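## Task

Six parcels, each marked on top with a mail stop code, sit stacked on the cart's upper shelf. Get the one coded P26 into the desk's letter tray so that no part sticks out past the tray's edge. Every other parcel must finish on the cart's upper shelf, within its rim. Release the parcel and pull the robot away afterwards. The robot must not tip over or be left leaning, or the task fails. Nothing counts as done if it stays in place only because the robot is holding it.

## Robot and tools

Robot: a Hello Robot Stretch 4, about 1.6 m tall. It has an omni-wheel base (rim within 0.23 m of the base origin), a lift on a mast, a single arm that telescopes forward, a three-joint wrist and a two-finger gripper. Cameras on the robot: head_camera, head_left_camera, head_right_camera, wrist_camera. Occasionally a loose object may get a short shove from outside.

Frames: the base frame sits on the floor beneath the base centre, x forward, y left, z up. hand_pose is reported in it and marks the point between the fingers, 0.015 m back from the tips; with all wrist joints at zero its axes line up with the base frame. The printed hand position may be somewhat off. The odometry frame is where the base frame was when the scene began.

execute_actions: argument actions is a list holding one action or none (empty list returns state and pictures only). cameras picks which images come back (omitted, null or ["all"] gives all; [] gives none; an unknown name rejects the call). The pictures line lists images in order. An action holds base, joints, or both, plus optional pace and contact_limits; or end_of_arm by itself. All parts start together and may finish at different times.
- base: one command only, an offset from where the base last reported itself. {"translate_m": d} drives straight, metres, forward positive, -2 to 2. {"strafe_m": d} slides sideways, metres, left positive, -2 to 2. {"rotate_rad": d} spins in place, radians, counter-clockwise (left) positive, -3.2 to 3.2.
- joints: a dictionary of absolute targets by name (not offsets). lift_m 0 to 1.2 m; arm_m 0 to 0.55 m extension; wrist_yaw_rad -1.134 to 4.276 (0 straight ahead, positive turns left, 3.14 folded back, above 3.4 the arm may block it); wrist_pitch_rad -1.117 to 4.259 (0 level, 1.57 pointing down); wrist_roll_rad -1.117 to 4.259 (0 means fingers level with each other, positive turns the gripper clockwise viewed from behind); gripper_m 0 to 0.08 m finger gap. Done tolerances: lift and arm ±0.004, yaw and roll ±0.02, pitch ±0.05, gripper ±0.002. Targets past a joint's range are clipped and reported; any other bad value or unknown key rejects the call with no motion.
- pace: "slow", "default" (if omitted), "fast" or "max". Base speed 0.1/0.3/0.4/0.6 m/s and turning 1/2/3/4 rad/s in that order, further reduced when the lift is above 0.2 at the start of the move (down to 0.3 m/s and 1 rad/s at 1.2).
- contact_limits: only key arm_m, from 0 (gentlest) to 0.75 (firmest), default 0.5; how hard the arm may push before halting.
- {"end_of_arm": "enable_torque"} re-powers wrist or gripper motors that shut off; they then hold position.
One action runs at most 15 s. A part you leave out may still be driving toward an earlier target without the status showing it. A useful first move to unfold the wrist: lift_m 0.4 with wrist_yaw_rad 0 together.

wait: seconds 0 to 10; commands nothing, returns the same as an empty action. zoom_image: camera plus region [x0, y0, x1, y1] in pixels from the top-left, at most 504 by 504, on that camera's latest full image. finished_scene: scene number 1 or 2; final, reports success and presents the next task. Replying with no tool call ends everything remaining. After a stop is reported, any further motion, wait or finish calls in the same reply are skipped.

Results: base_status and joint_status describe how each motion ended: done; off_target (resting short, may still push); contact_stop_at_<key> (blocked; that part drops its target and may go slack, a slack lift can sag, slack wheels can roll); limit_stop_at_<name>, e.g. limit_stop_at_tilt (leaning over 6 degrees; lift, arm, wheels go slack until upright) or limit_stop_at_own_body (about to hit itself, likely with pitch below -0.2 and roll below -0.4 or above 4; move away from the body); torque_fault (wrist or gripper motor off and limp until enable_torque). on_its_own lists things not commanded in this call; its "held at" is the target held, not the position. lidar_m: 12 horizontal ranges in metres, 30-degree sectors, first straight ahead then counter-clockwise (4th left, 7th behind, 10th right); "-" means nothing seen or closer than 0.25 m; table tops count, glass and thin legs may be missed. wrist_depth_mm: 7x7 grid of median depths, 100 to 2000 mm, rows from top left; the robot's own body appears. base_odometry counts wheel rotation (slip counts), heading -3.142 to 3.142. If turned_by_wheels and turned_by_imu disagree by over about 0.1 rad, something was hit or wheels slipped. base_tilt in degrees, forward and right positive, with a fixed bias up to about 1.5. motor_effort: percent of max, positive toward higher joint values, peak in brackets; wheel motors positive turn the base right; a load in a level gripper pushes wrist pitch effort away from 0.

Gripping: command a gap smaller than the object; once fingers touch, they aim only slightly past contact until you open wider than the object. While squeezing, gripper_m reads above the command and its effort leaves 0; off_target after closing means something is held (done usually means empty, but thin or light grips may still say done). Sustained effort beyond about 50 switches the gripper off and it may release.

Avoid: carrying over 1 kg with arm_m above 0.2 while driving or turning (tipping risk, worse at fast or max); steady pushes or pulls, especially high up or with high contact limits; pressing the gripper into things with base or arm moves; loads over about 2.7 kg in a level gripper. Drops, slips, slams and hard hits are penalised. The robot keeps its last command between replies while the scene continues.

Each tool is called after ">>>" as a command line: name --argument value for each argument, lists and objects as JSON in quotes; but a table of rows of numbers goes row by row, as --pt "numbers of a row", without its own name.

## Session

>>> execute_actions --actions '[]'

Scene clock: 0.00 s.
base_odometry: x=+0.000 y=+0.000 heading=+0.000 (m, m, rad; odometry frame)
turned_by_wheels: +0.000 (rad since the last result)
turned_by_imu: +0.000 (rad since the last result)
base_tilt: forward=+1.0 right=+0.0 (deg)
lidar_m: 1.59 1.54 1.30 1.75 1.75 1.91 2.13 1.81 2.04 1.55 1.53 1.92
base_status: not commanded
joint_positions: lift_m=+0.248 arm_m=+0.000 wrist_yaw_rad=+3.086 wrist_pitch_rad=-0.013 wrist_roll_rad=-0.001 gripper_m=+0.040
joint_status: not commanded
motor_effort: lift_m=+20 arm_m=-1 wrist_yaw_rad=-2 wrist_pitch_rad=-8 wrist_roll_rad=-2 gripper_m=-1 wheel_0=+0 wheel_1=+0 wheel_2=+1 (%)
hand_pose: x=-0.0365 y=+0.0992 z=+0.4286 quat_wxyz=(+0.028, +0.006, -0.001, +1.000) (m; base frame)
wrist_depth_mm: - 146 - - - - - / - 145 - - - - - / - 124 182 - - - 1661 / - 138 217 - - - 1661 / 142 1756 - - - - 1661 / 1618 1708 1863 1863 1756 1618 1537 / 1160 1281 113 1138 154 - -
pictures: head_camera, head_left_camera, head_right_camera, wrist_camera
Images, in order (width x height): head_camera 420x560, head_left_camera 420x672, head_right_camera 420x672, wrist_camera 616x392.

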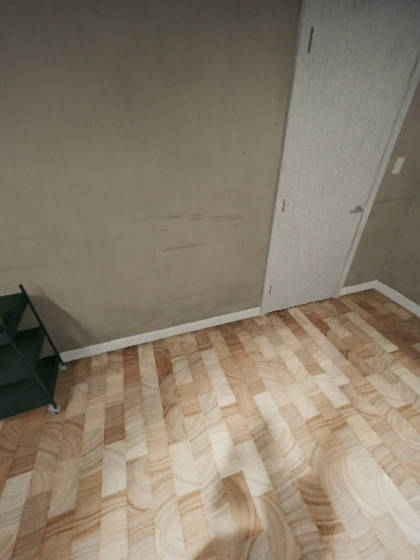

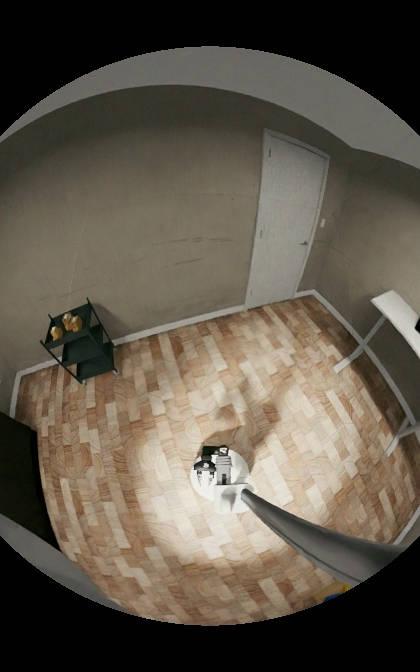

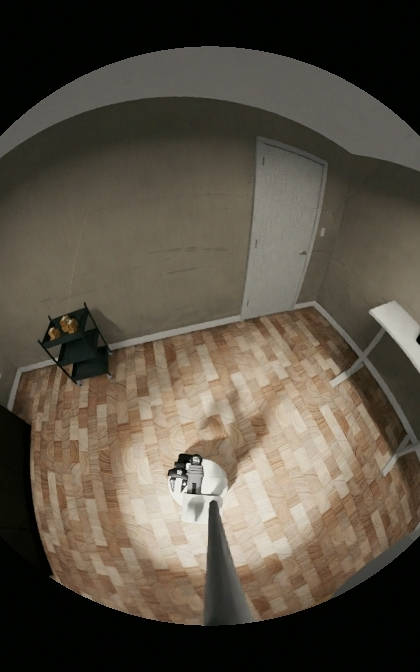

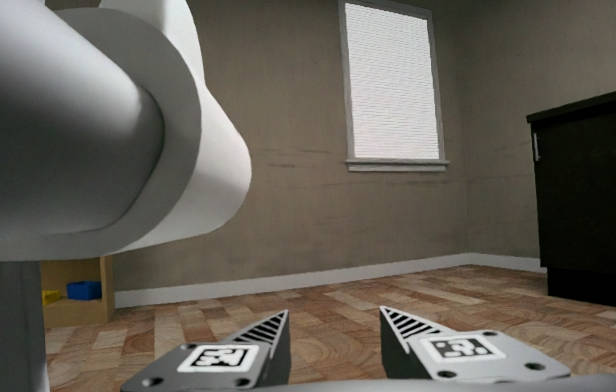

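>>> execute_actions --actions '[{"base":{"rotate_rad":0.9},"joints":{"lift_m":1.0,"wrist_yaw_rad":0,"wrist_pitch_rad":1.57,"gripper_m":0.08},"pace":"fast"}]'

Scene clock: 7.50 s.
base_odometry: x=+0.000 y=+0.000 heading=+0.900 (m, m, rad; odometry frame)
turned_by_wheels: +0.900 (rad since the last result)
turned_by_imu: +0.889 (rad since the last result)
base_tilt: forward=+1.0 right=+0.0 (deg)
lidar_m: 1.29 1.81 1.72 1.83 2.23 1.82 1.94 1.62 1.54 1.61 1.63 1.58
base_status: done
joint_positions: lift_m=+1.000 arm_m=+0.000 wrist_yaw_rad=+0.000 wrist_pitch_rad=+1.570 wrist_roll_rad=-0.001 gripper_m=+0.080
joint_status: all done
motor_effort: lift_m=+24(27) arm_m=+0(1) wrist_yaw_rad=-3(10) wrist_pitch_rad=-2(6) wrist_roll_rad=-3(2) gripper_m=+1(1) wheel_0=-2(7) wheel_1=+0(5) wheel_2=-1(10) (%)
hand_pose: x=+0.1711 y=-0.0874 z=+0.9652 quat_wxyz=(+0.707, +0.000, +0.707, +0.000) (m; base frame)
wrist_depth_mm: 1138 1138 1098 1098 1098 1118 1078 / 1160 1118 1118 1098 1118 1078 1078 / 1118 1138 1118 1118 1078 1098 1060 / 1138 1118 1118 1098 1098 1060 1078 / 1118 1118 1098 891 1098 1078 1060 / 1118 1098 891 891 1060 1060 1060 / 1118 621 134 878 1060 119 -
pictures: head_camera, head_left_camera, head_right_camera, wrist_camera
Images, in order (width x height): head_camera 420x560, head_left_camera 420x672, head_right_camera 420x672, wrist_camera 616x392.

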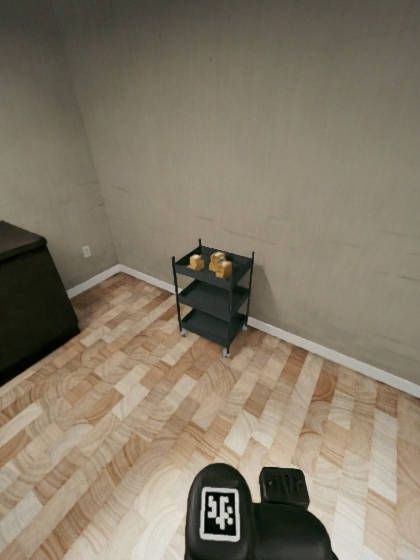

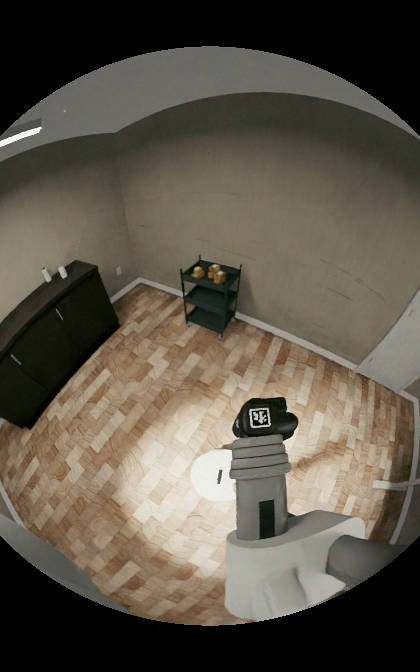

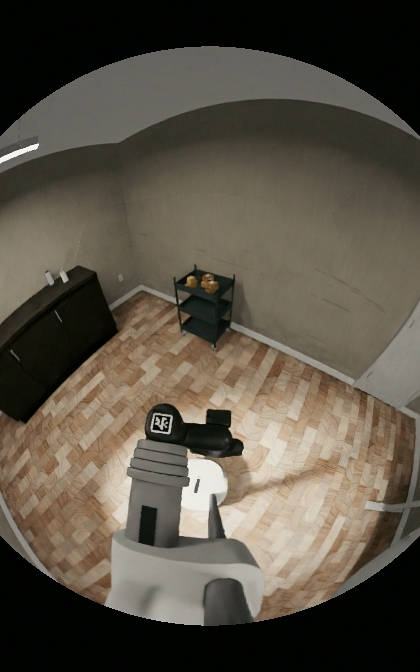

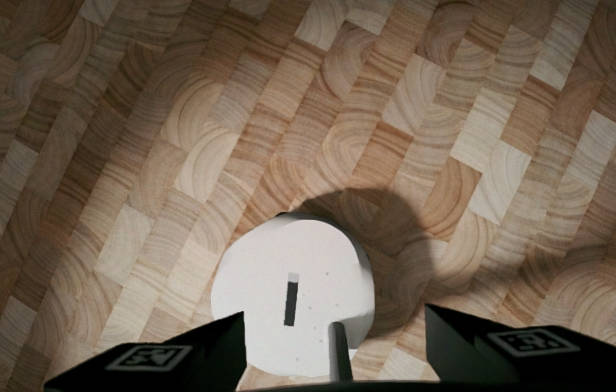

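>>> execute_actions --actions '[{"base":{"rotate_rad":0.3},"pace":"fast"}]' --cameras '[]'

>>> execute_actions --actions '[{"base":{"translate_m":1.13},"pace":"fast"}]' --cameras '[]'

>>> execute_actions --actions '[{"base":{"rotate_rad":-0.85},"joints":{"lift_m":1.1,"arm_m":0.3},"pace":"fast"}]'

Scene clock: 17.10 s.
base_odometry: x=+0.000 y=+0.000 heading=+1.199 (m, m, rad; odometry frame)
turned_by_wheels: +0.299 (rad since the last result)
turned_by_imu: +0.296 (rad since the last result)
base_tilt: forward=+1.0 right=+0.0 (deg)
lidar_m: 1.35 1.72 1.74 2.40 2.13 1.83 2.57 1.55 1.55 1.78 1.57 1.31
base_status: done
joint_positions: lift_m=+1.000 arm_m=+0.000 wrist_yaw_rad=+0.000 wrist_pitch_rad=+1.570 wrist_roll_rad=-0.001 gripper_m=+0.080
joint_status: not commanded
motor_effort: lift_m=+24(24) arm_m=+0(1) wrist_yaw_rad=-1(4) wrist_pitch_rad=-2(2) wrist_roll_rad=-2(2) gripper_m=+1(1) wheel_0=-3(5) wheel_1=-1(2) wheel_2=-2(6) (%)
hand_pose: x=+0.1711 y=-0.0874 z=+0.9652 quat_wxyz=(+0.707, +0.000, +0.707, +0.000) (m; base frame)
wrist_depth_mm: 1138 1138 1118 1098 1098 1098 1078 / 1138 1118 1098 1118 1098 1078 1098 / 1138 1138 1118 1098 1078 1098 1042 / 1138 1138 1098 1098 1098 1078 1060 / 1118 1118 1118 891 1078 1078 1078 / 1098 1098 891 878 1060 1060 1060 / 1138 621 134 891 1098 119 -
pictures: none
No camera images: the call's "cameras" was empty. Leave "cameras" out to get every camera's image.

Scene clock: 21.73 s.
base_odometry: x=+0.410 y=+1.053 heading=+1.200 (m, m, rad; odometry frame)
turned_by_wheels: +0.000 (rad since the last result)
turned_by_imu: -0.002 (rad since the last result)
base_tilt: forward=+1.1 right=+0.0 (deg)
lidar_m: 0.99 0.93 0.89 1.07 1.97 2.80 3.19 2.40 1.56 0.44 0.37 0.38
base_status: done
joint_positions: lift_m=+1.000 arm_m=+0.000 wrist_yaw_rad=+0.000 wrist_pitch_rad=+1.570 wrist_roll_rad=-0.001 gripper_m=+0.080
joint_status: not commanded
motor_effort: lift_m=+24(24) arm_m=-1(1) wrist_yaw_rad=-1(3) wrist_pitch_rad=-1(1) wrist_roll_rad=+0(0) gripper_m=+0(0) wheel_0=+2(6) wheel_1=+2(7) wheel_2=+1(13) (%)
hand_pose: x=+0.1711 y=-0.0874 z=+0.9652 quat_wxyz=(+0.707, +0.000, +0.707, +0.000) (m; base frame)
wrist_depth_mm: 1160 1138 1118 1118 445 394 442 / 1138 1138 1118 1078 707 442 439 / 1160 1118 1118 1098 715 439 442 / 1138 1118 1118 1098 1098 699 413 / 1118 1138 1098 878 1060 1078 1078 / 1098 1098 891 878 1078 1042 1060 / 1118 621 134 878 1078 119 -
pictures: none
No camera images: the call's "cameras" was empty. Leave "cameras" out to get every camera's image.

Scene clock: 23.47 s.
base_odometry: x=+0.410 y=+1.053 heading=+0.350 (m, m, rad; odometry frame)
turned_by_wheels: -0.850 (rad since the last result)
turned_by_imu: -0.840 (rad since the last result)
base_tilt: forward=+1.0 right=+0.0 (deg)
lidar_m: 0.37 0.39 1.19 0.90 0.95 1.30 2.90 2.80 2.51 2.38 1.20 0.40
base_status: done
joint_positions: lift_m=+1.100 arm_m=+0.299 wrist_yaw_rad=+0.000 wrist_pitch_rad=+1.570 wrist_roll_rad=-0.001 gripper_m=+0.080
joint_status: all done
motor_effort: lift_m=+24(26) arm_m=+7(8) wrist_yaw_rad=-2(1) wrist_pitch_rad=+0(2) wrist_roll_rad=-1(1) gripper_m=+0(0) wheel_0=+1(6) wheel_1=+0(7) wheel_2=+2(8) (%)
hand_pose: x=+0.4698 y=-0.0874 z=+1.0652 quat_wxyz=(+0.707, +0.000, +0.707, +0.000) (m; base frame)
wrist_depth_mm: 609 627 676 661 661 750 778 / 798 559 554 554 549 1060 1078 / 1229 559 452 549 549 1182 1160 / 1229 554 549 449 544 1160 1138 / 1255 521 554 539 539 1160 1138 / 1205 549 549 1025 1160 1182 1160 / 1229 668 134 976 1160 119 -
pictures: head_camera, head_left_camera, head_right_camera, wrist_camera
Images, in order (width x height): head_camera 420x560, head_left_camera 420x672, head_right_camera 420x672, wrist_camera 616x392.

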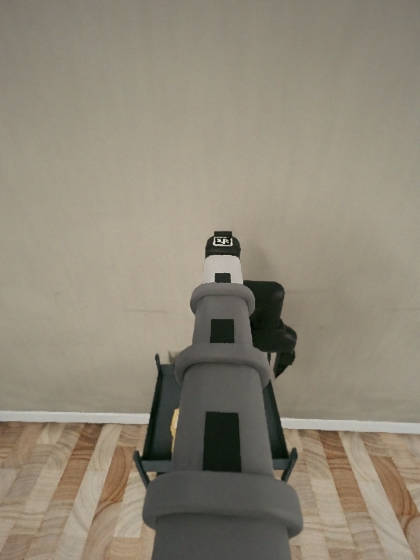

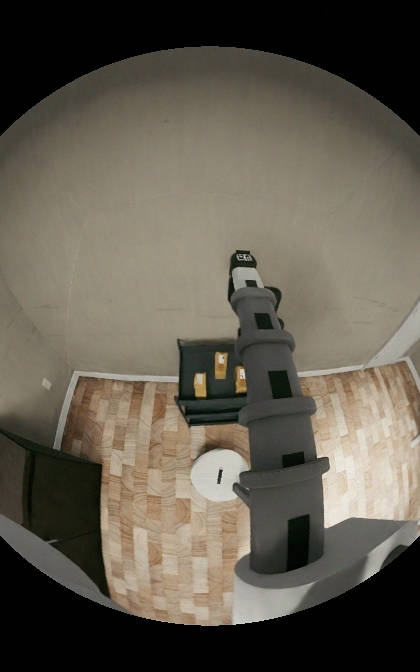

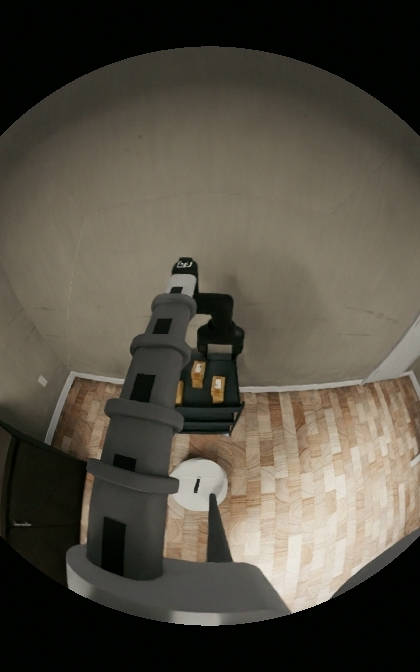

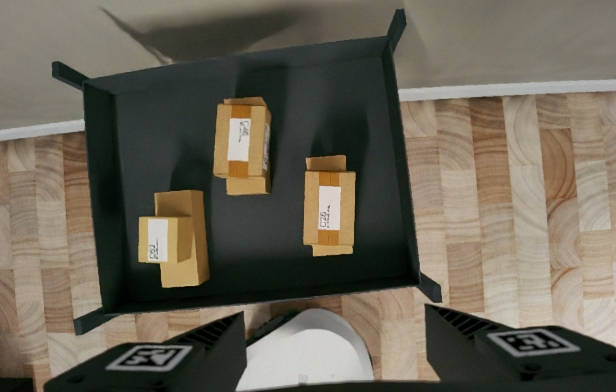

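>>> zoom_image --camera "wrist_camera" --region '[120, 80, 380, 300]'

Region (120, 80, 380, 300) of wrist_camera's 616x392 image, scaled by 1.938; it fills the top 426 rows of this view, and the rest is white.

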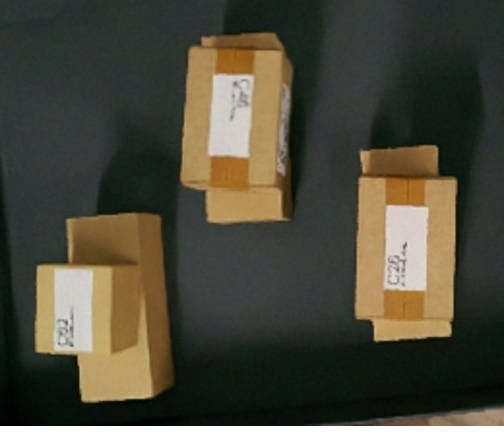

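>>> execute_actions --actions '[{"base":{"strafe_m":-0.017},"joints":{"lift_m":0.84,"arm_m":0.332,"wrist_roll_rad":0.06},"pace":"fast"}]' --cameras '["wrist_camera","head_right_camera"]'

Scene clock: 45.07 s.
base_odometry: x=+0.416 y=+1.037 heading=+0.350 (m, m, rad; odometry frame)
turned_by_wheels: +0.000 (rad since the last result)
turned_by_imu: -0.001 (rad since the last result)
base_tilt: forward=+1.0 right=+0.0 (deg)
lidar_m: 0.38 0.40 1.17 0.92 0.97 1.33 2.90 2.78 2.47 2.38 1.23 0.41
base_status: done
joint_positions: lift_m=+0.840 arm_m=+0.331 wrist_yaw_rad=+0.000 wrist_pitch_rad=+1.570 wrist_roll_rad=+0.060 gripper_m=+0.080
joint_status: all done
motor_effort: lift_m=+16(24) arm_m=+7(7) wrist_yaw_rad=-4(2) wrist_pitch_rad=+0(3) wrist_roll_rad=-2(0) gripper_m=+0(1) wheel_0=+0(6) wheel_1=-2(10) wheel_2=+0(2) (%)
hand_pose: x=+0.5018 y=-0.0874 z=+0.8059 quat_wxyz=(+0.707, +0.021, +0.707, -0.021) (m; base frame)
wrist_depth_mm: 290 297 296 293 290 699 768 / 195 194 296 291 287 917 904 / 195 193 293 291 289 917 917 / 296 192 291 189 287 917 931 / 272 293 291 187 286 283 917 / 250 291 289 186 285 250 904 / 241 204 134 236 283 119 -
pictures: head_right_camera, wrist_camera
Images, in order (width x height): head_right_camera 420x672, wrist_camera 616x392.

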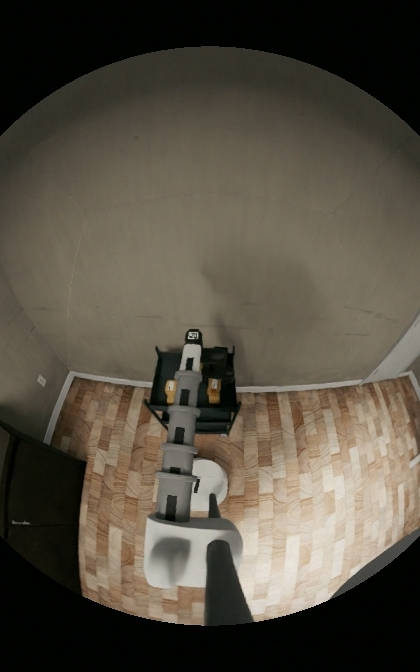

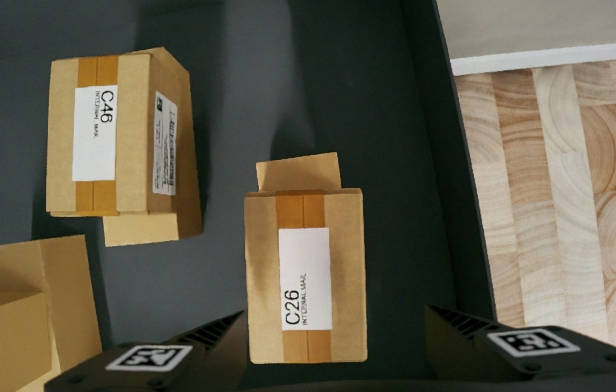

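>>> execute_actions --actions '[{"base":{"strafe_m":0.013},"joints":{"lift_m":0.815},"pace":"fast"}]' --cameras '["wrist_camera"]'

Scene clock: 52.13 s.
base_odometry: x=+0.411 y=+1.049 heading=+0.350 (m, m, rad; odometry frame)
turned_by_wheels: +0.000 (rad since the last result)
turned_by_imu: +0.000 (rad since the last result)
base_tilt: forward=+1.0 right=+0.0 (deg)
lidar_m: 0.37 0.39 1.20 0.90 0.95 1.31 2.90 2.76 2.49 2.39 1.22 0.40
base_status: done
joint_positions: lift_m=+0.815 arm_m=+0.331 wrist_yaw_rad=+0.000 wrist_pitch_rad=+1.570 wrist_roll_rad=+0.060 gripper_m=+0.080
joint_status: all done
motor_effort: lift_m=+16(16) arm_m=+7(7) wrist_yaw_rad=-2(2) wrist_pitch_rad=+0(1) wrist_roll_rad=+0(0) gripper_m=+0(1) wheel_0=-1(12) wheel_1=+0(11) wheel_2=+0(0) (%)
hand_pose: x=+0.5018 y=-0.0874 z=+0.7809 quat_wxyz=(+0.707, +0.021, +0.707, -0.021) (m; base frame)
wrist_depth_mm: 267 206 268 267 264 246 768 / 169 168 268 266 265 247 904 / 168 167 267 265 263 244 891 / 168 167 267 164 260 247 878 / 252 268 266 162 161 248 891 / 233 268 265 162 161 220 878 / 225 195 134 161 160 119 -
pictures: wrist_camera
Images, in order (width x height): wrist_camera 616x392.

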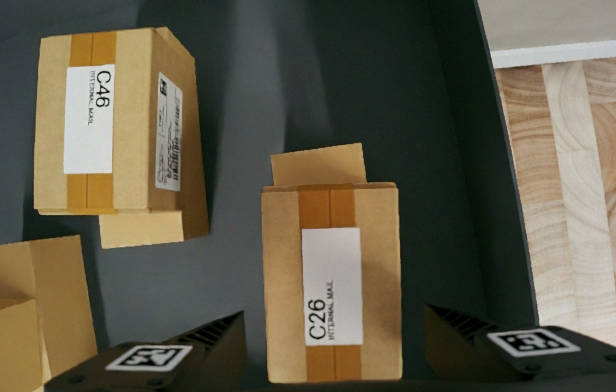

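>>> execute_actions --actions '[{"joints":{"lift_m":0.775,"arm_m":0.337},"pace":"fast"}]' --cameras '["wrist_camera"]'

>>> execute_actions --actions '[{"joints":{"gripper_m":0.04},"pace":"fast"}]' --cameras '["wrist_camera","head_right_camera"]'

Scene clock: 57.70 s.
base_odometry: x=+0.411 y=+1.049 heading=+0.350 (m, m, rad; odometry frame)
turned_by_wheels: +0.000 (rad since the last result)
turned_by_imu: -0.001 (rad since the last result)
base_tilt: forward=+1.0 right=+0.0 (deg)
lidar_m: 0.38 0.40 1.18 0.92 0.95 1.31 2.91 2.78 2.51 2.40 1.20 0.40
base_status: not commanded
joint_positions: lift_m=+0.775 arm_m=+0.336 wrist_yaw_rad=+0.000 wrist_pitch_rad=+1.570 wrist_roll_rad=+0.060 gripper_m=+0.080
joint_status: all done
motor_effort: lift_m=+16(15) arm_m=+7(10) wrist_yaw_rad=-2(1) wrist_pitch_rad=-2(2) wrist_roll_rad=-1(0) gripper_m=+0(0) wheel_0=+0(1) wheel_1=+0(1) wheel_2=+0(0) (%)
hand_pose: x=+0.5068 y=-0.0874 z=+0.7409 quat_wxyz=(+0.707, +0.021, +0.707, -0.021) (m; base frame)
wrist_depth_mm: 128 149 229 228 225 193 732 / 128 150 229 226 224 206 866 / 127 151 228 225 224 220 854 / 127 151 227 126 125 220 517 / 218 178 225 123 121 220 182 / 229 227 225 122 121 218 - / 224 176 125 122 121 119 -
pictures: wrist_camera
Images, in order (width x height): wrist_camera 616x392.

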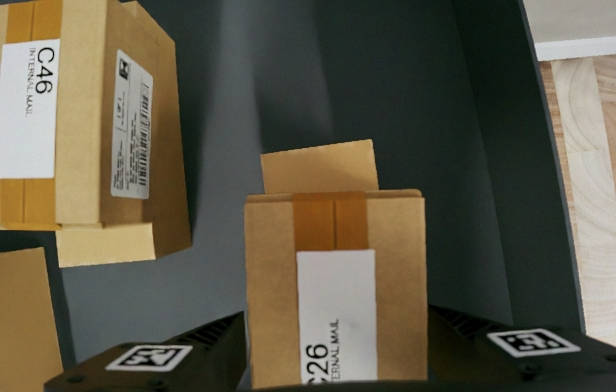

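Scene clock: 58.70 s.
base_odometry: x=+0.411 y=+1.049 heading=+0.350 (m, m, rad; odometry frame)
turned_by_wheels: +0.000 (rad since the last result)
turned_by_imu: +0.000 (rad since the last result)
base_tilt: forward=+1.0 right=+0.0 (deg)
lidar_m: 0.38 0.38 1.17 0.92 0.93 1.30 2.90 2.79 2.49 2.39 1.18 0.40
base_status: not commanded
joint_positions: lift_m=+0.775 arm_m=+0.336 wrist_yaw_rad=+0.000 wrist_pitch_rad=+1.570 wrist_roll_rad=+0.060 gripper_m=+0.059
joint_status: gripper_m off_target (ended at +0.059, target +0.040)
on_its_own: gripper_m is held at +0.054, not at your +0.040, by its contact guard: the fingers met something
motor_effort: lift_m=+16(16) arm_m=+7(7) wrist_yaw_rad=-1(0) wrist_pitch_rad=-1(2) wrist_roll_rad=-1(0) gripper_m=-39(38) wheel_0=-1(1) wheel_1=+1(0) wheel_2=+0(0) (%)
hand_pose: x=+0.5068 y=-0.0874 z=+0.7409 quat_wxyz=(+0.707, +0.021, +0.707, -0.021) (m; base frame)
wrist_depth_mm: 128 148 229 227 224 193 723 / 128 150 229 226 224 205 854 / 127 151 228 225 223 219 854 / 126 151 227 126 172 220 521 / 216 179 226 123 122 220 181 / 229 229 225 122 121 219 180 / 228 228 120 122 121 - -
pictures: head_right_camera, wrist_camera
Images, in order (width x height): head_right_camera 420x672, wrist_camera 616x392.

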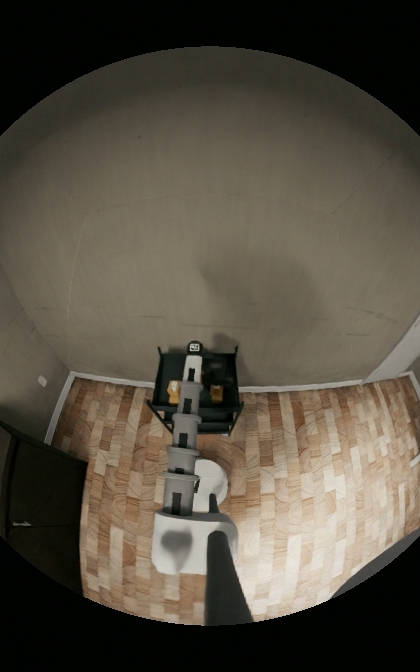

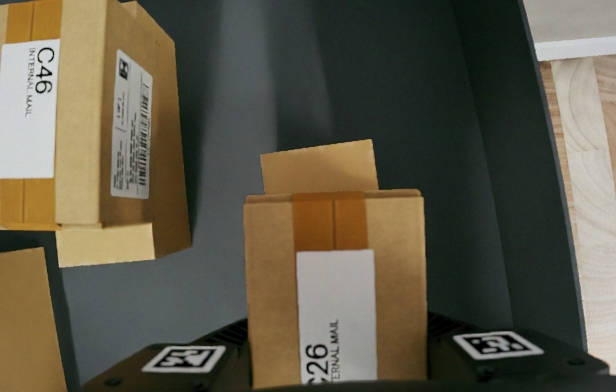

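>>> execute_actions --actions '[{"joints":{"lift_m":0.795},"pace":"fast"}]' --cameras '[]'

>>> execute_actions --actions '[{"joints":{"arm_m":0.27,"lift_m":0.81},"pace":"fast"}]' --cameras '["wrist_camera"]'

Scene clock: 70.20 s.
base_odometry: x=+0.411 y=+1.049 heading=+0.350 (m, m, rad; odometry frame)
turned_by_wheels: +0.000 (rad since the last result)
turned_by_imu: -0.001 (rad since the last result)
base_tilt: forward=+1.0 right=+0.0 (deg)
lidar_m: 0.38 0.40 1.17 0.91 0.95 1.31 2.88 2.79 2.49 2.37 1.23 0.42
base_status: not commanded
joint_positions: lift_m=+0.795 arm_m=+0.336 wrist_yaw_rad=+0.000 wrist_pitch_rad=+1.570 wrist_roll_rad=+0.060 gripper_m=+0.059
joint_status: all done
on_its_own: gripper_m is held at +0.054, not at your +0.040, by its contact guard: the fingers met something
motor_effort: lift_m=+24(25) arm_m=+7(7) wrist_yaw_rad=-2(2) wrist_pitch_rad=-2(2) wrist_roll_rad=+0(0) gripper_m=-38(39) wheel_0=+0(1) wheel_1=+1(0) wheel_2=+0(0) (%)
hand_pose: x=+0.5068 y=-0.0874 z=+0.7602 quat_wxyz=(+0.707, +0.021, +0.707, -0.021) (m; base frame)
wrist_depth_mm: 148 159 248 247 244 220 759 / 147 150 247 245 243 219 891 / 147 151 247 244 242 220 878 / 147 151 245 126 191 234 891 / 250 196 245 123 122 239 878 / 234 247 244 122 121 237 191 / 228 246 120 122 121 - -
pictures: none
No camera images: the call's "cameras" was empty. Leave "cameras" out to get every camera's image.

Scene clock: 71.17 s.
base_odometry: x=+0.411 y=+1.049 heading=+0.350 (m, m, rad; odometry frame)
turned_by_wheels: +0.000 (rad since the last result)
turned_by_imu: +0.000 (rad since the last result)
base_tilt: forward=+1.1 right=+0.0 (deg)
lidar_m: 0.37 0.40 1.17 0.91 0.94 1.30 2.92 2.80 2.49 2.38 1.21 0.42
base_status: not commanded
joint_positions: lift_m=+0.810 arm_m=+0.271 wrist_yaw_rad=+0.000 wrist_pitch_rad=+1.570 wrist_roll_rad=+0.060 gripper_m=+0.059
joint_status: all done
on_its_own: gripper_m is held at +0.054, not at your +0.040, by its contact guard: the fingers met something
motor_effort: lift_m=+24(25) arm_m=-7(10) wrist_yaw_rad=-1(3) wrist_pitch_rad=-2(3) wrist_roll_rad=-3(1) gripper_m=-39(38) wheel_0=+0(1) wheel_1=+0(0) wheel_2=+0(0) (%)
hand_pose: x=+0.4422 y=-0.0874 z=+0.7752 quat_wxyz=(+0.707, +0.021, +0.707, -0.021) (m; base frame)
wrist_depth_mm: 163 163 264 262 259 241 891 / 164 180 263 208 259 236 904 / 266 213 263 207 257 239 891 / 248 264 260 126 206 242 891 / 239 264 260 123 122 254 878 / 230 262 259 122 121 228 198 / 264 260 120 122 121 - -
pictures: wrist_camera
Images, in order (width x height): wrist_camera 616x392.

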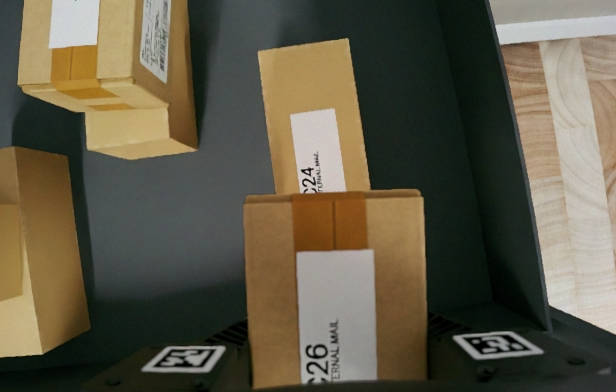

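>>> execute_actions --actions '[{"joints":{"arm_m":0.337,"lift_m":0.79},"pace":"fast"}]' --cameras '[]'

>>> execute_actions --actions '[{"joints":{"lift_m":0.776}}]' --cameras '[]'

>>> execute_actions --actions '[{"joints":{"gripper_m":0.08},"pace":"fast"}]' --cameras '[]'

>>> execute_actions --actions '[{"joints":{"lift_m":0.83},"pace":"fast"}]' --cameras '[]'

>>> execute_actions --actions '[{"base":{"strafe_m":0.101},"joints":{"arm_m":0.423,"wrist_roll_rad":0.12},"pace":"fast"}]' --cameras '["wrist_camera","head_right_camera"]'

Scene clock: 83.67 s.
base_odometry: x=+0.411 y=+1.049 heading=+0.350 (m, m, rad; odometry frame)
turned_by_wheels: +0.000 (rad since the last result)
turned_by_imu: -0.001 (rad since the last result)
base_tilt: forward=+1.0 right=+0.0 (deg)
lidar_m: 0.38 0.39 1.18 0.91 0.93 1.31 2.91 2.79 2.49 2.39 1.20 0.42
base_status: not commanded
joint_positions: lift_m=+0.790 arm_m=+0.336 wrist_yaw_rad=+0.000 wrist_pitch_rad=+1.570 wrist_roll_rad=+0.060 gripper_m=+0.059
joint_status: all done
on_its_own: gripper_m is held at +0.054, not at your +0.040, by its contact guard: the fingers met something
motor_effort: lift_m=+17(23) arm_m=+7(6) wrist_yaw_rad=-5(2) wrist_pitch_rad=-1(3) wrist_roll_rad=+1(0) gripper_m=-39(38) wheel_0=-1(1) wheel_1=+0(1) wheel_2=+0(0) (%)
hand_pose: x=+0.5068 y=-0.0874 z=+0.7558 quat_wxyz=(+0.707, +0.021, +0.706, -0.021) (m; base frame)
wrist_depth_mm: 143 149 244 241 240 210 759 / 143 150 244 240 239 208 878 / 142 151 241 239 238 219 866 / 142 151 241 126 187 233 866 / 245 191 240 123 121 236 866 / 233 243 240 122 121 234 189 / 228 242 120 122 121 - -
pictures: none
No camera images: the call's "cameras" was empty. Leave "cameras" out to get every camera's image.

Scene clock: 84.40 s.
base_odometry: x=+0.411 y=+1.049 heading=+0.350 (m, m, rad; odometry frame)
turned_by_wheels: +0.000 (rad since the last result)
turned_by_imu: +0.000 (rad since the last result)
base_tilt: forward=+1.0 right=+0.0 (deg)
lidar_m: 0.37 0.39 1.20 0.91 0.95 1.27 2.90 2.75 2.51 2.38 1.22 0.39
base_status: not commanded
joint_positions: lift_m=+0.776 arm_m=+0.336 wrist_yaw_rad=+0.000 wrist_pitch_rad=+1.570 wrist_roll_rad=+0.060 gripper_m=+0.059
joint_status: all done
on_its_own: gripper_m is held at +0.054, not at your +0.040, by its contact guard: the fingers met something
motor_effort: lift_m=+16(12) arm_m=+7(7) wrist_yaw_rad=-3(2) wrist_pitch_rad=-1(1) wrist_roll_rad=+0(2) gripper_m=-38(39) wheel_0=-1(1) wheel_1=+0(0) wheel_2=+0(0) (%)
hand_pose: x=+0.5068 y=-0.0874 z=+0.7419 quat_wxyz=(+0.707, +0.021, +0.706, -0.021) (m; base frame)
wrist_depth_mm: 129 148 230 228 226 193 732 / 128 150 230 227 225 206 854 / 128 151 228 226 224 220 866 / 128 151 228 126 173 222 521 / 218 179 227 123 122 221 182 / 229 229 226 122 121 220 180 / 228 229 120 122 121 - -
pictures: none
No camera images: the call's "cameras" was empty. Leave "cameras" out to get every camera's image.

Scene clock: 85.33 s.
base_odometry: x=+0.411 y=+1.049 heading=+0.350 (m, m, rad; odometry frame)
turned_by_wheels: +0.000 (rad since the last result)
turned_by_imu: +0.000 (rad since the last result)
base_tilt: forward=+1.0 right=+0.0 (deg)
lidar_m: 0.38 0.38 1.17 0.90 0.94 1.31 2.92 2.78 2.50 2.38 1.18 0.41
base_status: not commanded
joint_positions: lift_m=+0.776 arm_m=+0.336 wrist_yaw_rad=+0.000 wrist_pitch_rad=+1.570 wrist_roll_rad=+0.060 gripper_m=+0.080
joint_status: all done
motor_effort: lift_m=+16(16) arm_m=+7(7) wrist_yaw_rad=-2(3) wrist_pitch_rad=+0(0) wrist_roll_rad=-2(2) gripper_m=+1(37) wheel_0=-1(1) wheel_1=+0(0) wheel_2=+0(0) (%)
hand_pose: x=+0.5068 y=-0.0874 z=+0.7419 quat_wxyz=(+0.707, +0.021, +0.706, -0.021) (m; base frame)
wrist_depth_mm: 129 148 230 229 226 193 741 / 128 150 229 228 226 205 866 / 128 151 229 226 224 220 854 / 128 151 228 127 173 222 517 / 218 179 228 123 123 221 182 / 229 229 226 123 122 220 - / 224 177 125 123 122 119 -
pictures: none
No camera images: the call's "cameras" was empty. Leave "cameras" out to get every camera's image.

Scene clock: 86.27 s.
base_odometry: x=+0.411 y=+1.049 heading=+0.350 (m, m, rad; odometry frame)
turned_by_wheels: +0.000 (rad since the last result)
turned_by_imu: +0.000 (rad since the last result)
base_tilt: forward=+1.0 right=+0.0 (deg)
lidar_m: 0.37 0.39 1.19 0.92 0.94 1.30 2.89 2.75 2.50 2.39 1.20 0.41
base_status: not commanded
joint_positions: lift_m=+0.830 arm_m=+0.336 wrist_yaw_rad=+0.000 wrist_pitch_rad=+1.570 wrist_roll_rad=+0.060 gripper_m=+0.080
joint_status: all done
motor_effort: lift_m=+24(21) arm_m=+7(7) wrist_yaw_rad=-3(3) wrist_pitch_rad=-2(1) wrist_roll_rad=-1(0) gripper_m=+0(0) wheel_0=-1(1) wheel_1=+0(0) wheel_2=+0(0) (%)
hand_pose: x=+0.5068 y=-0.0874 z=+0.7952 quat_wxyz=(+0.707, +0.021, +0.706, -0.021) (m; base frame)
wrist_depth_mm: 281 287 283 279 278 634 759 / 290 182 283 282 277 270 904 / 183 182 282 279 278 274 904 / 185 181 279 227 277 271 891 / 266 282 281 177 276 270 904 / 233 282 279 176 175 219 891 / 231 195 134 176 175 119 -
pictures: none
No camera images: the call's "cameras" was empty. Leave "cameras" out to get every camera's image.

Scene clock: 87.57 s.
base_odometry: x=+0.377 y=+1.144 heading=+0.350 (m, m, rad; odometry frame)
turned_by_wheels: +0.000 (rad since the last result)
turned_by_imu: +0.000 (rad since the last result)
base_tilt: forward=+1.0 right=+0.0 (deg)
lidar_m: 0.36 0.38 1.15 0.82 0.83 1.16 2.91 2.80 2.59 2.50 1.17 0.40
base_status: done
joint_positions: lift_m=+0.830 arm_m=+0.422 wrist_yaw_rad=+0.000 wrist_pitch_rad=+1.570 wrist_roll_rad=+0.120 gripper_m=+0.080
joint_status: all done
motor_effort: lift_m=+24(24) arm_m=+7(9) wrist_yaw_rad=-3(0) wrist_pitch_rad=-1(2) wrist_roll_rad=+1(4) gripper_m=+0(1) wheel_0=+2(13) wheel_1=-1(12) wheel_2=+0(0) (%)
hand_pose: x=+0.5929 y=-0.0874 z=+0.7952 quat_wxyz=(+0.706, +0.042, +0.706, -0.042) (m; base frame)
wrist_depth_mm: 330 362 402 439 436 240 251 / 427 455 262 258 277 276 273 / 264 279 282 279 277 274 273 / 285 283 282 179 276 272 272 / 285 283 281 177 273 273 272 / 283 281 279 175 175 220 220 / 268 203 134 176 272 119 -
pictures: head_right_camera, wrist_camera
Images, in order (width x height): head_right_camera 420x672, wrist_camera 616x392.

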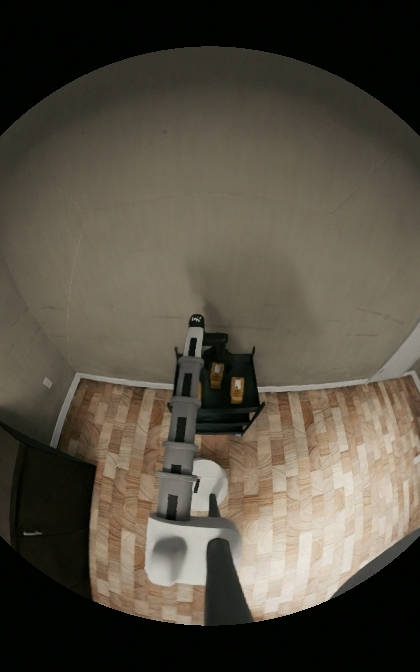

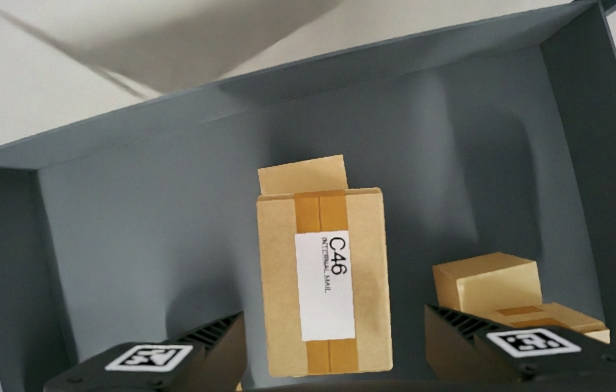

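>>> execute_actions --actions '[{"base":{"strafe_m":0.003},"joints":{"lift_m":0.775},"pace":"fast"}]' --cameras '[]'

>>> execute_actions --actions '[{"joints":{"gripper_m":0.05},"pace":"fast"}]' --cameras '["wrist_camera"]'

>>> execute_actions --actions '[{"joints":{"lift_m":0.79},"pace":"fast"}]' --cameras '[]'

>>> execute_actions --actions '[{"joints":{"arm_m":0.34,"lift_m":0.845},"pace":"fast"}]' --cameras '["wrist_camera"]'

Scene clock: 96.10 s.
base_odometry: x=+0.376 y=+1.147 heading=+0.350 (m, m, rad; odometry frame)
turned_by_wheels: +0.000 (rad since the last result)
turned_by_imu: -0.001 (rad since the last result)
base_tilt: forward=+1.0 right=+0.0 (deg)
lidar_m: 0.37 0.37 1.17 0.81 0.83 1.12 2.92 2.84 2.58 2.51 1.20 0.39
base_status: done
joint_positions: lift_m=+0.775 arm_m=+0.422 wrist_yaw_rad=+0.000 wrist_pitch_rad=+1.570 wrist_roll_rad=+0.120 gripper_m=+0.080
joint_status: all done
motor_effort: lift_m=+16(18) arm_m=+7(7) wrist_yaw_rad=-2(2) wrist_pitch_rad=-1(0) wrist_roll_rad=+0(2) gripper_m=+1(0) wheel_0=-1(12) wheel_1=+2(7) wheel_2=+0(0) (%)
hand_pose: x=+0.5928 y=-0.0874 z=+0.7409 quat_wxyz=(+0.706, +0.042, +0.706, -0.042) (m; base frame)
wrist_depth_mm: 330 355 182 179 200 223 221 / 193 187 214 226 224 223 221 / 231 229 228 225 224 221 220 / 230 229 226 123 125 221 220 / 230 228 226 122 122 220 218 / 229 228 225 122 121 170 - / 229 176 125 121 121 119 -
pictures: none
No camera images: the call's "cameras" was empty. Leave "cameras" out to get every camera's image.

Scene clock: 97.13 s.
base_odometry: x=+0.376 y=+1.147 heading=+0.350 (m, m, rad; odometry frame)
turned_by_wheels: +0.000 (rad since the last result)
turned_by_imu: +0.000 (rad since the last result)
base_tilt: forward=+1.0 right=+0.0 (deg)
lidar_m: 0.37 0.37 1.19 0.81 0.84 1.15 2.90 2.82 2.59 2.48 1.20 0.41
base_status: not commanded
joint_positions: lift_m=+0.775 arm_m=+0.422 wrist_yaw_rad=+0.000 wrist_pitch_rad=+1.570 wrist_roll_rad=+0.120 gripper_m=+0.059
joint_status: gripper_m off_target (ended at +0.059, target +0.050)
on_its_own: gripper_m is held at +0.054, not at your +0.050, by its contact guard: the fingers met something
motor_effort: lift_m=+16(16) arm_m=+7(7) wrist_yaw_rad=-2(1) wrist_pitch_rad=-1(1) wrist_roll_rad=+1(1) gripper_m=-38(36) wheel_0=-1(1) wheel_1=+2(2) wheel_2=+0(0) (%)
hand_pose: x=+0.5928 y=-0.0874 z=+0.7409 quat_wxyz=(+0.706, +0.042, +0.706, -0.042) (m; base frame)
wrist_depth_mm: 332 357 181 179 200 223 221 / 193 187 215 226 224 222 220 / 231 229 228 225 224 221 220 / 230 229 226 123 125 221 218 / 230 228 225 122 121 220 218 / 229 228 225 122 121 182 167 / 229 227 120 121 120 - -
pictures: wrist_camera
Images, in order (width x height): wrist_camera 616x392.

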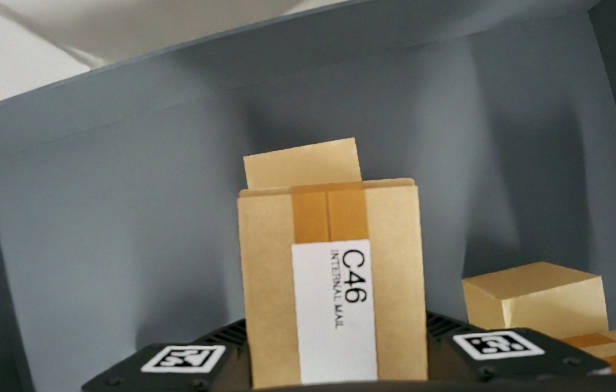

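Scene clock: 97.77 s.
base_odometry: x=+0.376 y=+1.147 heading=+0.350 (m, m, rad; odometry frame)
turned_by_wheels: +0.000 (rad since the last result)
turned_by_imu: +0.000 (rad since the last result)
base_tilt: forward=+1.0 right=-0.1 (deg)
lidar_m: 0.37 0.39 1.18 0.80 0.84 1.12 2.93 2.81 2.60 2.51 1.20 0.39
base_status: not commanded
joint_positions: lift_m=+0.790 arm_m=+0.422 wrist_yaw_rad=+0.000 wrist_pitch_rad=+1.570 wrist_roll_rad=+0.120 gripper_m=+0.059
joint_status: all done
on_its_own: gripper_m is held at +0.054, not at your +0.050, by its contact guard: the fingers met something
motor_effort: lift_m=+24(26) arm_m=+7(7) wrist_yaw_rad=-1(4) wrist_pitch_rad=-2(0) wrist_roll_rad=-4(0) gripper_m=-38(38) wheel_0=-1(1) wheel_1=+2(2) wheel_2=+0(0) (%)
hand_pose: x=+0.5928 y=-0.0874 z=+0.7552 quat_wxyz=(+0.706, +0.042, +0.706, -0.042) (m; base frame)
wrist_depth_mm: 332 362 379 192 201 228 235 / 392 202 214 239 237 236 235 / 234 244 242 238 237 236 234 / 245 242 241 123 125 235 233 / 244 242 239 122 122 234 232 / 242 242 239 122 121 182 181 / 242 240 120 121 120 - -
pictures: none
No camera images: the call's "cameras" was empty. Leave "cameras" out to get every camera's image.

Scene clock: 98.80 s.
base_odometry: x=+0.376 y=+1.147 heading=+0.350 (m, m, rad; odometry frame)
turned_by_wheels: +0.000 (rad since the last result)
turned_by_imu: +0.000 (rad since the last result)
base_tilt: forward=+1.0 right=+0.0 (deg)
lidar_m: 0.36 0.38 1.15 0.81 0.85 1.14 2.92 2.81 2.60 2.51 1.21 0.40
base_status: not commanded
joint_positions: lift_m=+0.845 arm_m=+0.341 wrist_yaw_rad=+0.000 wrist_pitch_rad=+1.570 wrist_roll_rad=+0.120 gripper_m=+0.059
joint_status: all done
on_its_own: gripper_m is held at +0.054, not at your +0.050, by its contact guard: the fingers met something
motor_effort: lift_m=+24(21) arm_m=-7(10) wrist_yaw_rad=-3(4) wrist_pitch_rad=-2(3) wrist_roll_rad=-2(1) gripper_m=-37(37) wheel_0=-1(1) wheel_1=+2(2) wheel_2=+0(0) (%)
hand_pose: x=+0.5122 y=-0.0874 z=+0.8102 quat_wxyz=(+0.706, +0.042, +0.706, -0.042) (m; base frame)
wrist_depth_mm: 253 276 298 296 293 291 273 / 303 300 297 244 293 290 289 / 301 301 297 244 291 290 286 / 301 298 294 123 125 189 187 / 293 297 253 122 121 188 187 / 276 243 224 122 121 187 186 / 267 193 120 121 120 - -
pictures: wrist_camera
Images, in order (width x height): wrist_camera 616x392.

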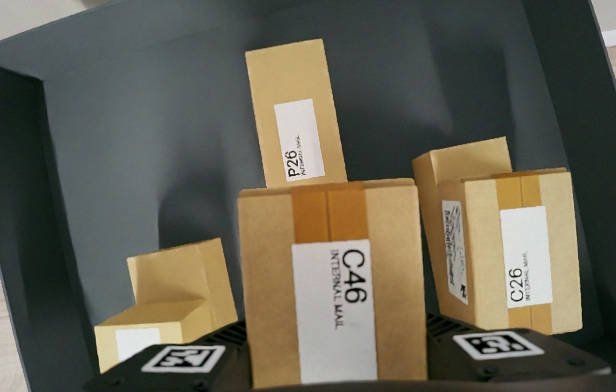

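>>> execute_actions --actions '[{"base":{"strafe_m":0.126},"joints":{"arm_m":0.447,"lift_m":0.83,"wrist_roll_rad":-0.04},"pace":"fast"}]' --cameras '[]'

>>> execute_actions --actions '[{"joints":{"lift_m":0.785},"pace":"fast"}]' --cameras '["wrist_camera","head_right_camera"]'

Scene clock: 110.50 s.
base_odometry: x=+0.332 y=+1.265 heading=+0.350 (m, m, rad; odometry frame)
turned_by_wheels: +0.000 (rad since the last result)
turned_by_imu: -0.001 (rad since the last result)
base_tilt: forward=+1.0 right=+0.0 (deg)
lidar_m: 0.36 0.85 1.18 0.68 0.72 0.94 2.89 2.87 2.77 2.65 0.58 0.39
base_status: done
joint_positions: lift_m=+0.830 arm_m=+0.446 wrist_yaw_rad=+0.000 wrist_pitch_rad=+1.570 wrist_roll_rad=-0.040 gripper_m=+0.059
joint_status: all done
on_its_own: gripper_m is held at +0.054, not at your +0.050, by its contact guard: the fingers met something
motor_effort: lift_m=+16(24) arm_m=+7(9) wrist_yaw_rad=-3(1) wrist_pitch_rad=+0(2) wrist_roll_rad=-2(4) gripper_m=-38(37) wheel_0=+0(15) wheel_1=-3(8) wheel_2=+0(0) (%)
hand_pose: x=+0.6168 y=-0.0874 z=+0.7958 quat_wxyz=(+0.707, -0.014, +0.707, +0.014) (m; base frame)
wrist_depth_mm: 357 362 377 389 392 389 399 / 492 466 539 554 517 517 512 / 866 221 277 279 276 274 272 / 946 946 281 123 125 273 220 / 960 946 263 122 122 233 220 / 960 946 248 122 121 222 220 / 946 931 120 121 121 - -
pictures: none
No camera images: the call's "cameras" was empty. Leave "cameras" out to get every camera's image.

Scene clock: 111.37 s.
base_odometry: x=+0.332 y=+1.265 heading=+0.350 (m, m, rad; odometry frame)
turned_by_wheels: +0.000 (rad since the last result)
turned_by_imu: +0.000 (rad since the last result)
base_tilt: forward=+1.0 right=-0.1 (deg)
lidar_m: 0.35 0.87 1.19 0.67 0.71 0.98 2.91 2.88 2.76 2.63 0.56 0.39
base_status: not commanded
joint_positions: lift_m=+0.785 arm_m=+0.446 wrist_yaw_rad=+0.000 wrist_pitch_rad=+1.570 wrist_roll_rad=-0.040 gripper_m=+0.059
joint_status: all done
on_its_own: gripper_m is held at +0.054, not at your +0.050, by its contact guard: the fingers met something
motor_effort: lift_m=+17(19) arm_m=+8(7) wrist_yaw_rad=-2(1) wrist_pitch_rad=-2(0) wrist_roll_rad=-4(1) gripper_m=-37(38) wheel_0=+0(0) wheel_1=-3(3) wheel_2=+0(0) (%)
hand_pose: x=+0.6168 y=-0.0874 z=+0.7508 quat_wxyz=(+0.707, -0.014, +0.707, +0.014) (m; base frame)
wrist_depth_mm: 342 364 377 387 389 389 397 / 132 442 484 462 204 214 222 / 831 196 236 235 232 230 228 / 904 209 236 123 125 229 203 / 904 218 236 122 121 229 177 / 904 212 234 122 121 213 176 / 904 904 120 121 121 - -
pictures: head_right_camera, wrist_camera
Images, in order (width x height): head_right_camera 420x672, wrist_camera 616x392.

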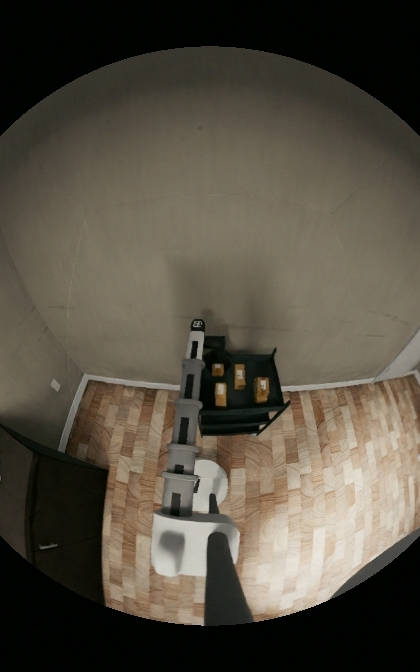

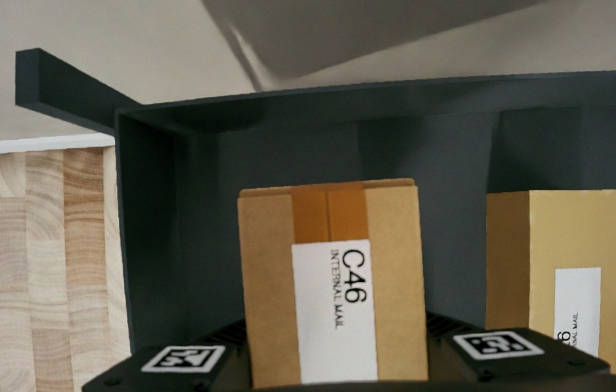

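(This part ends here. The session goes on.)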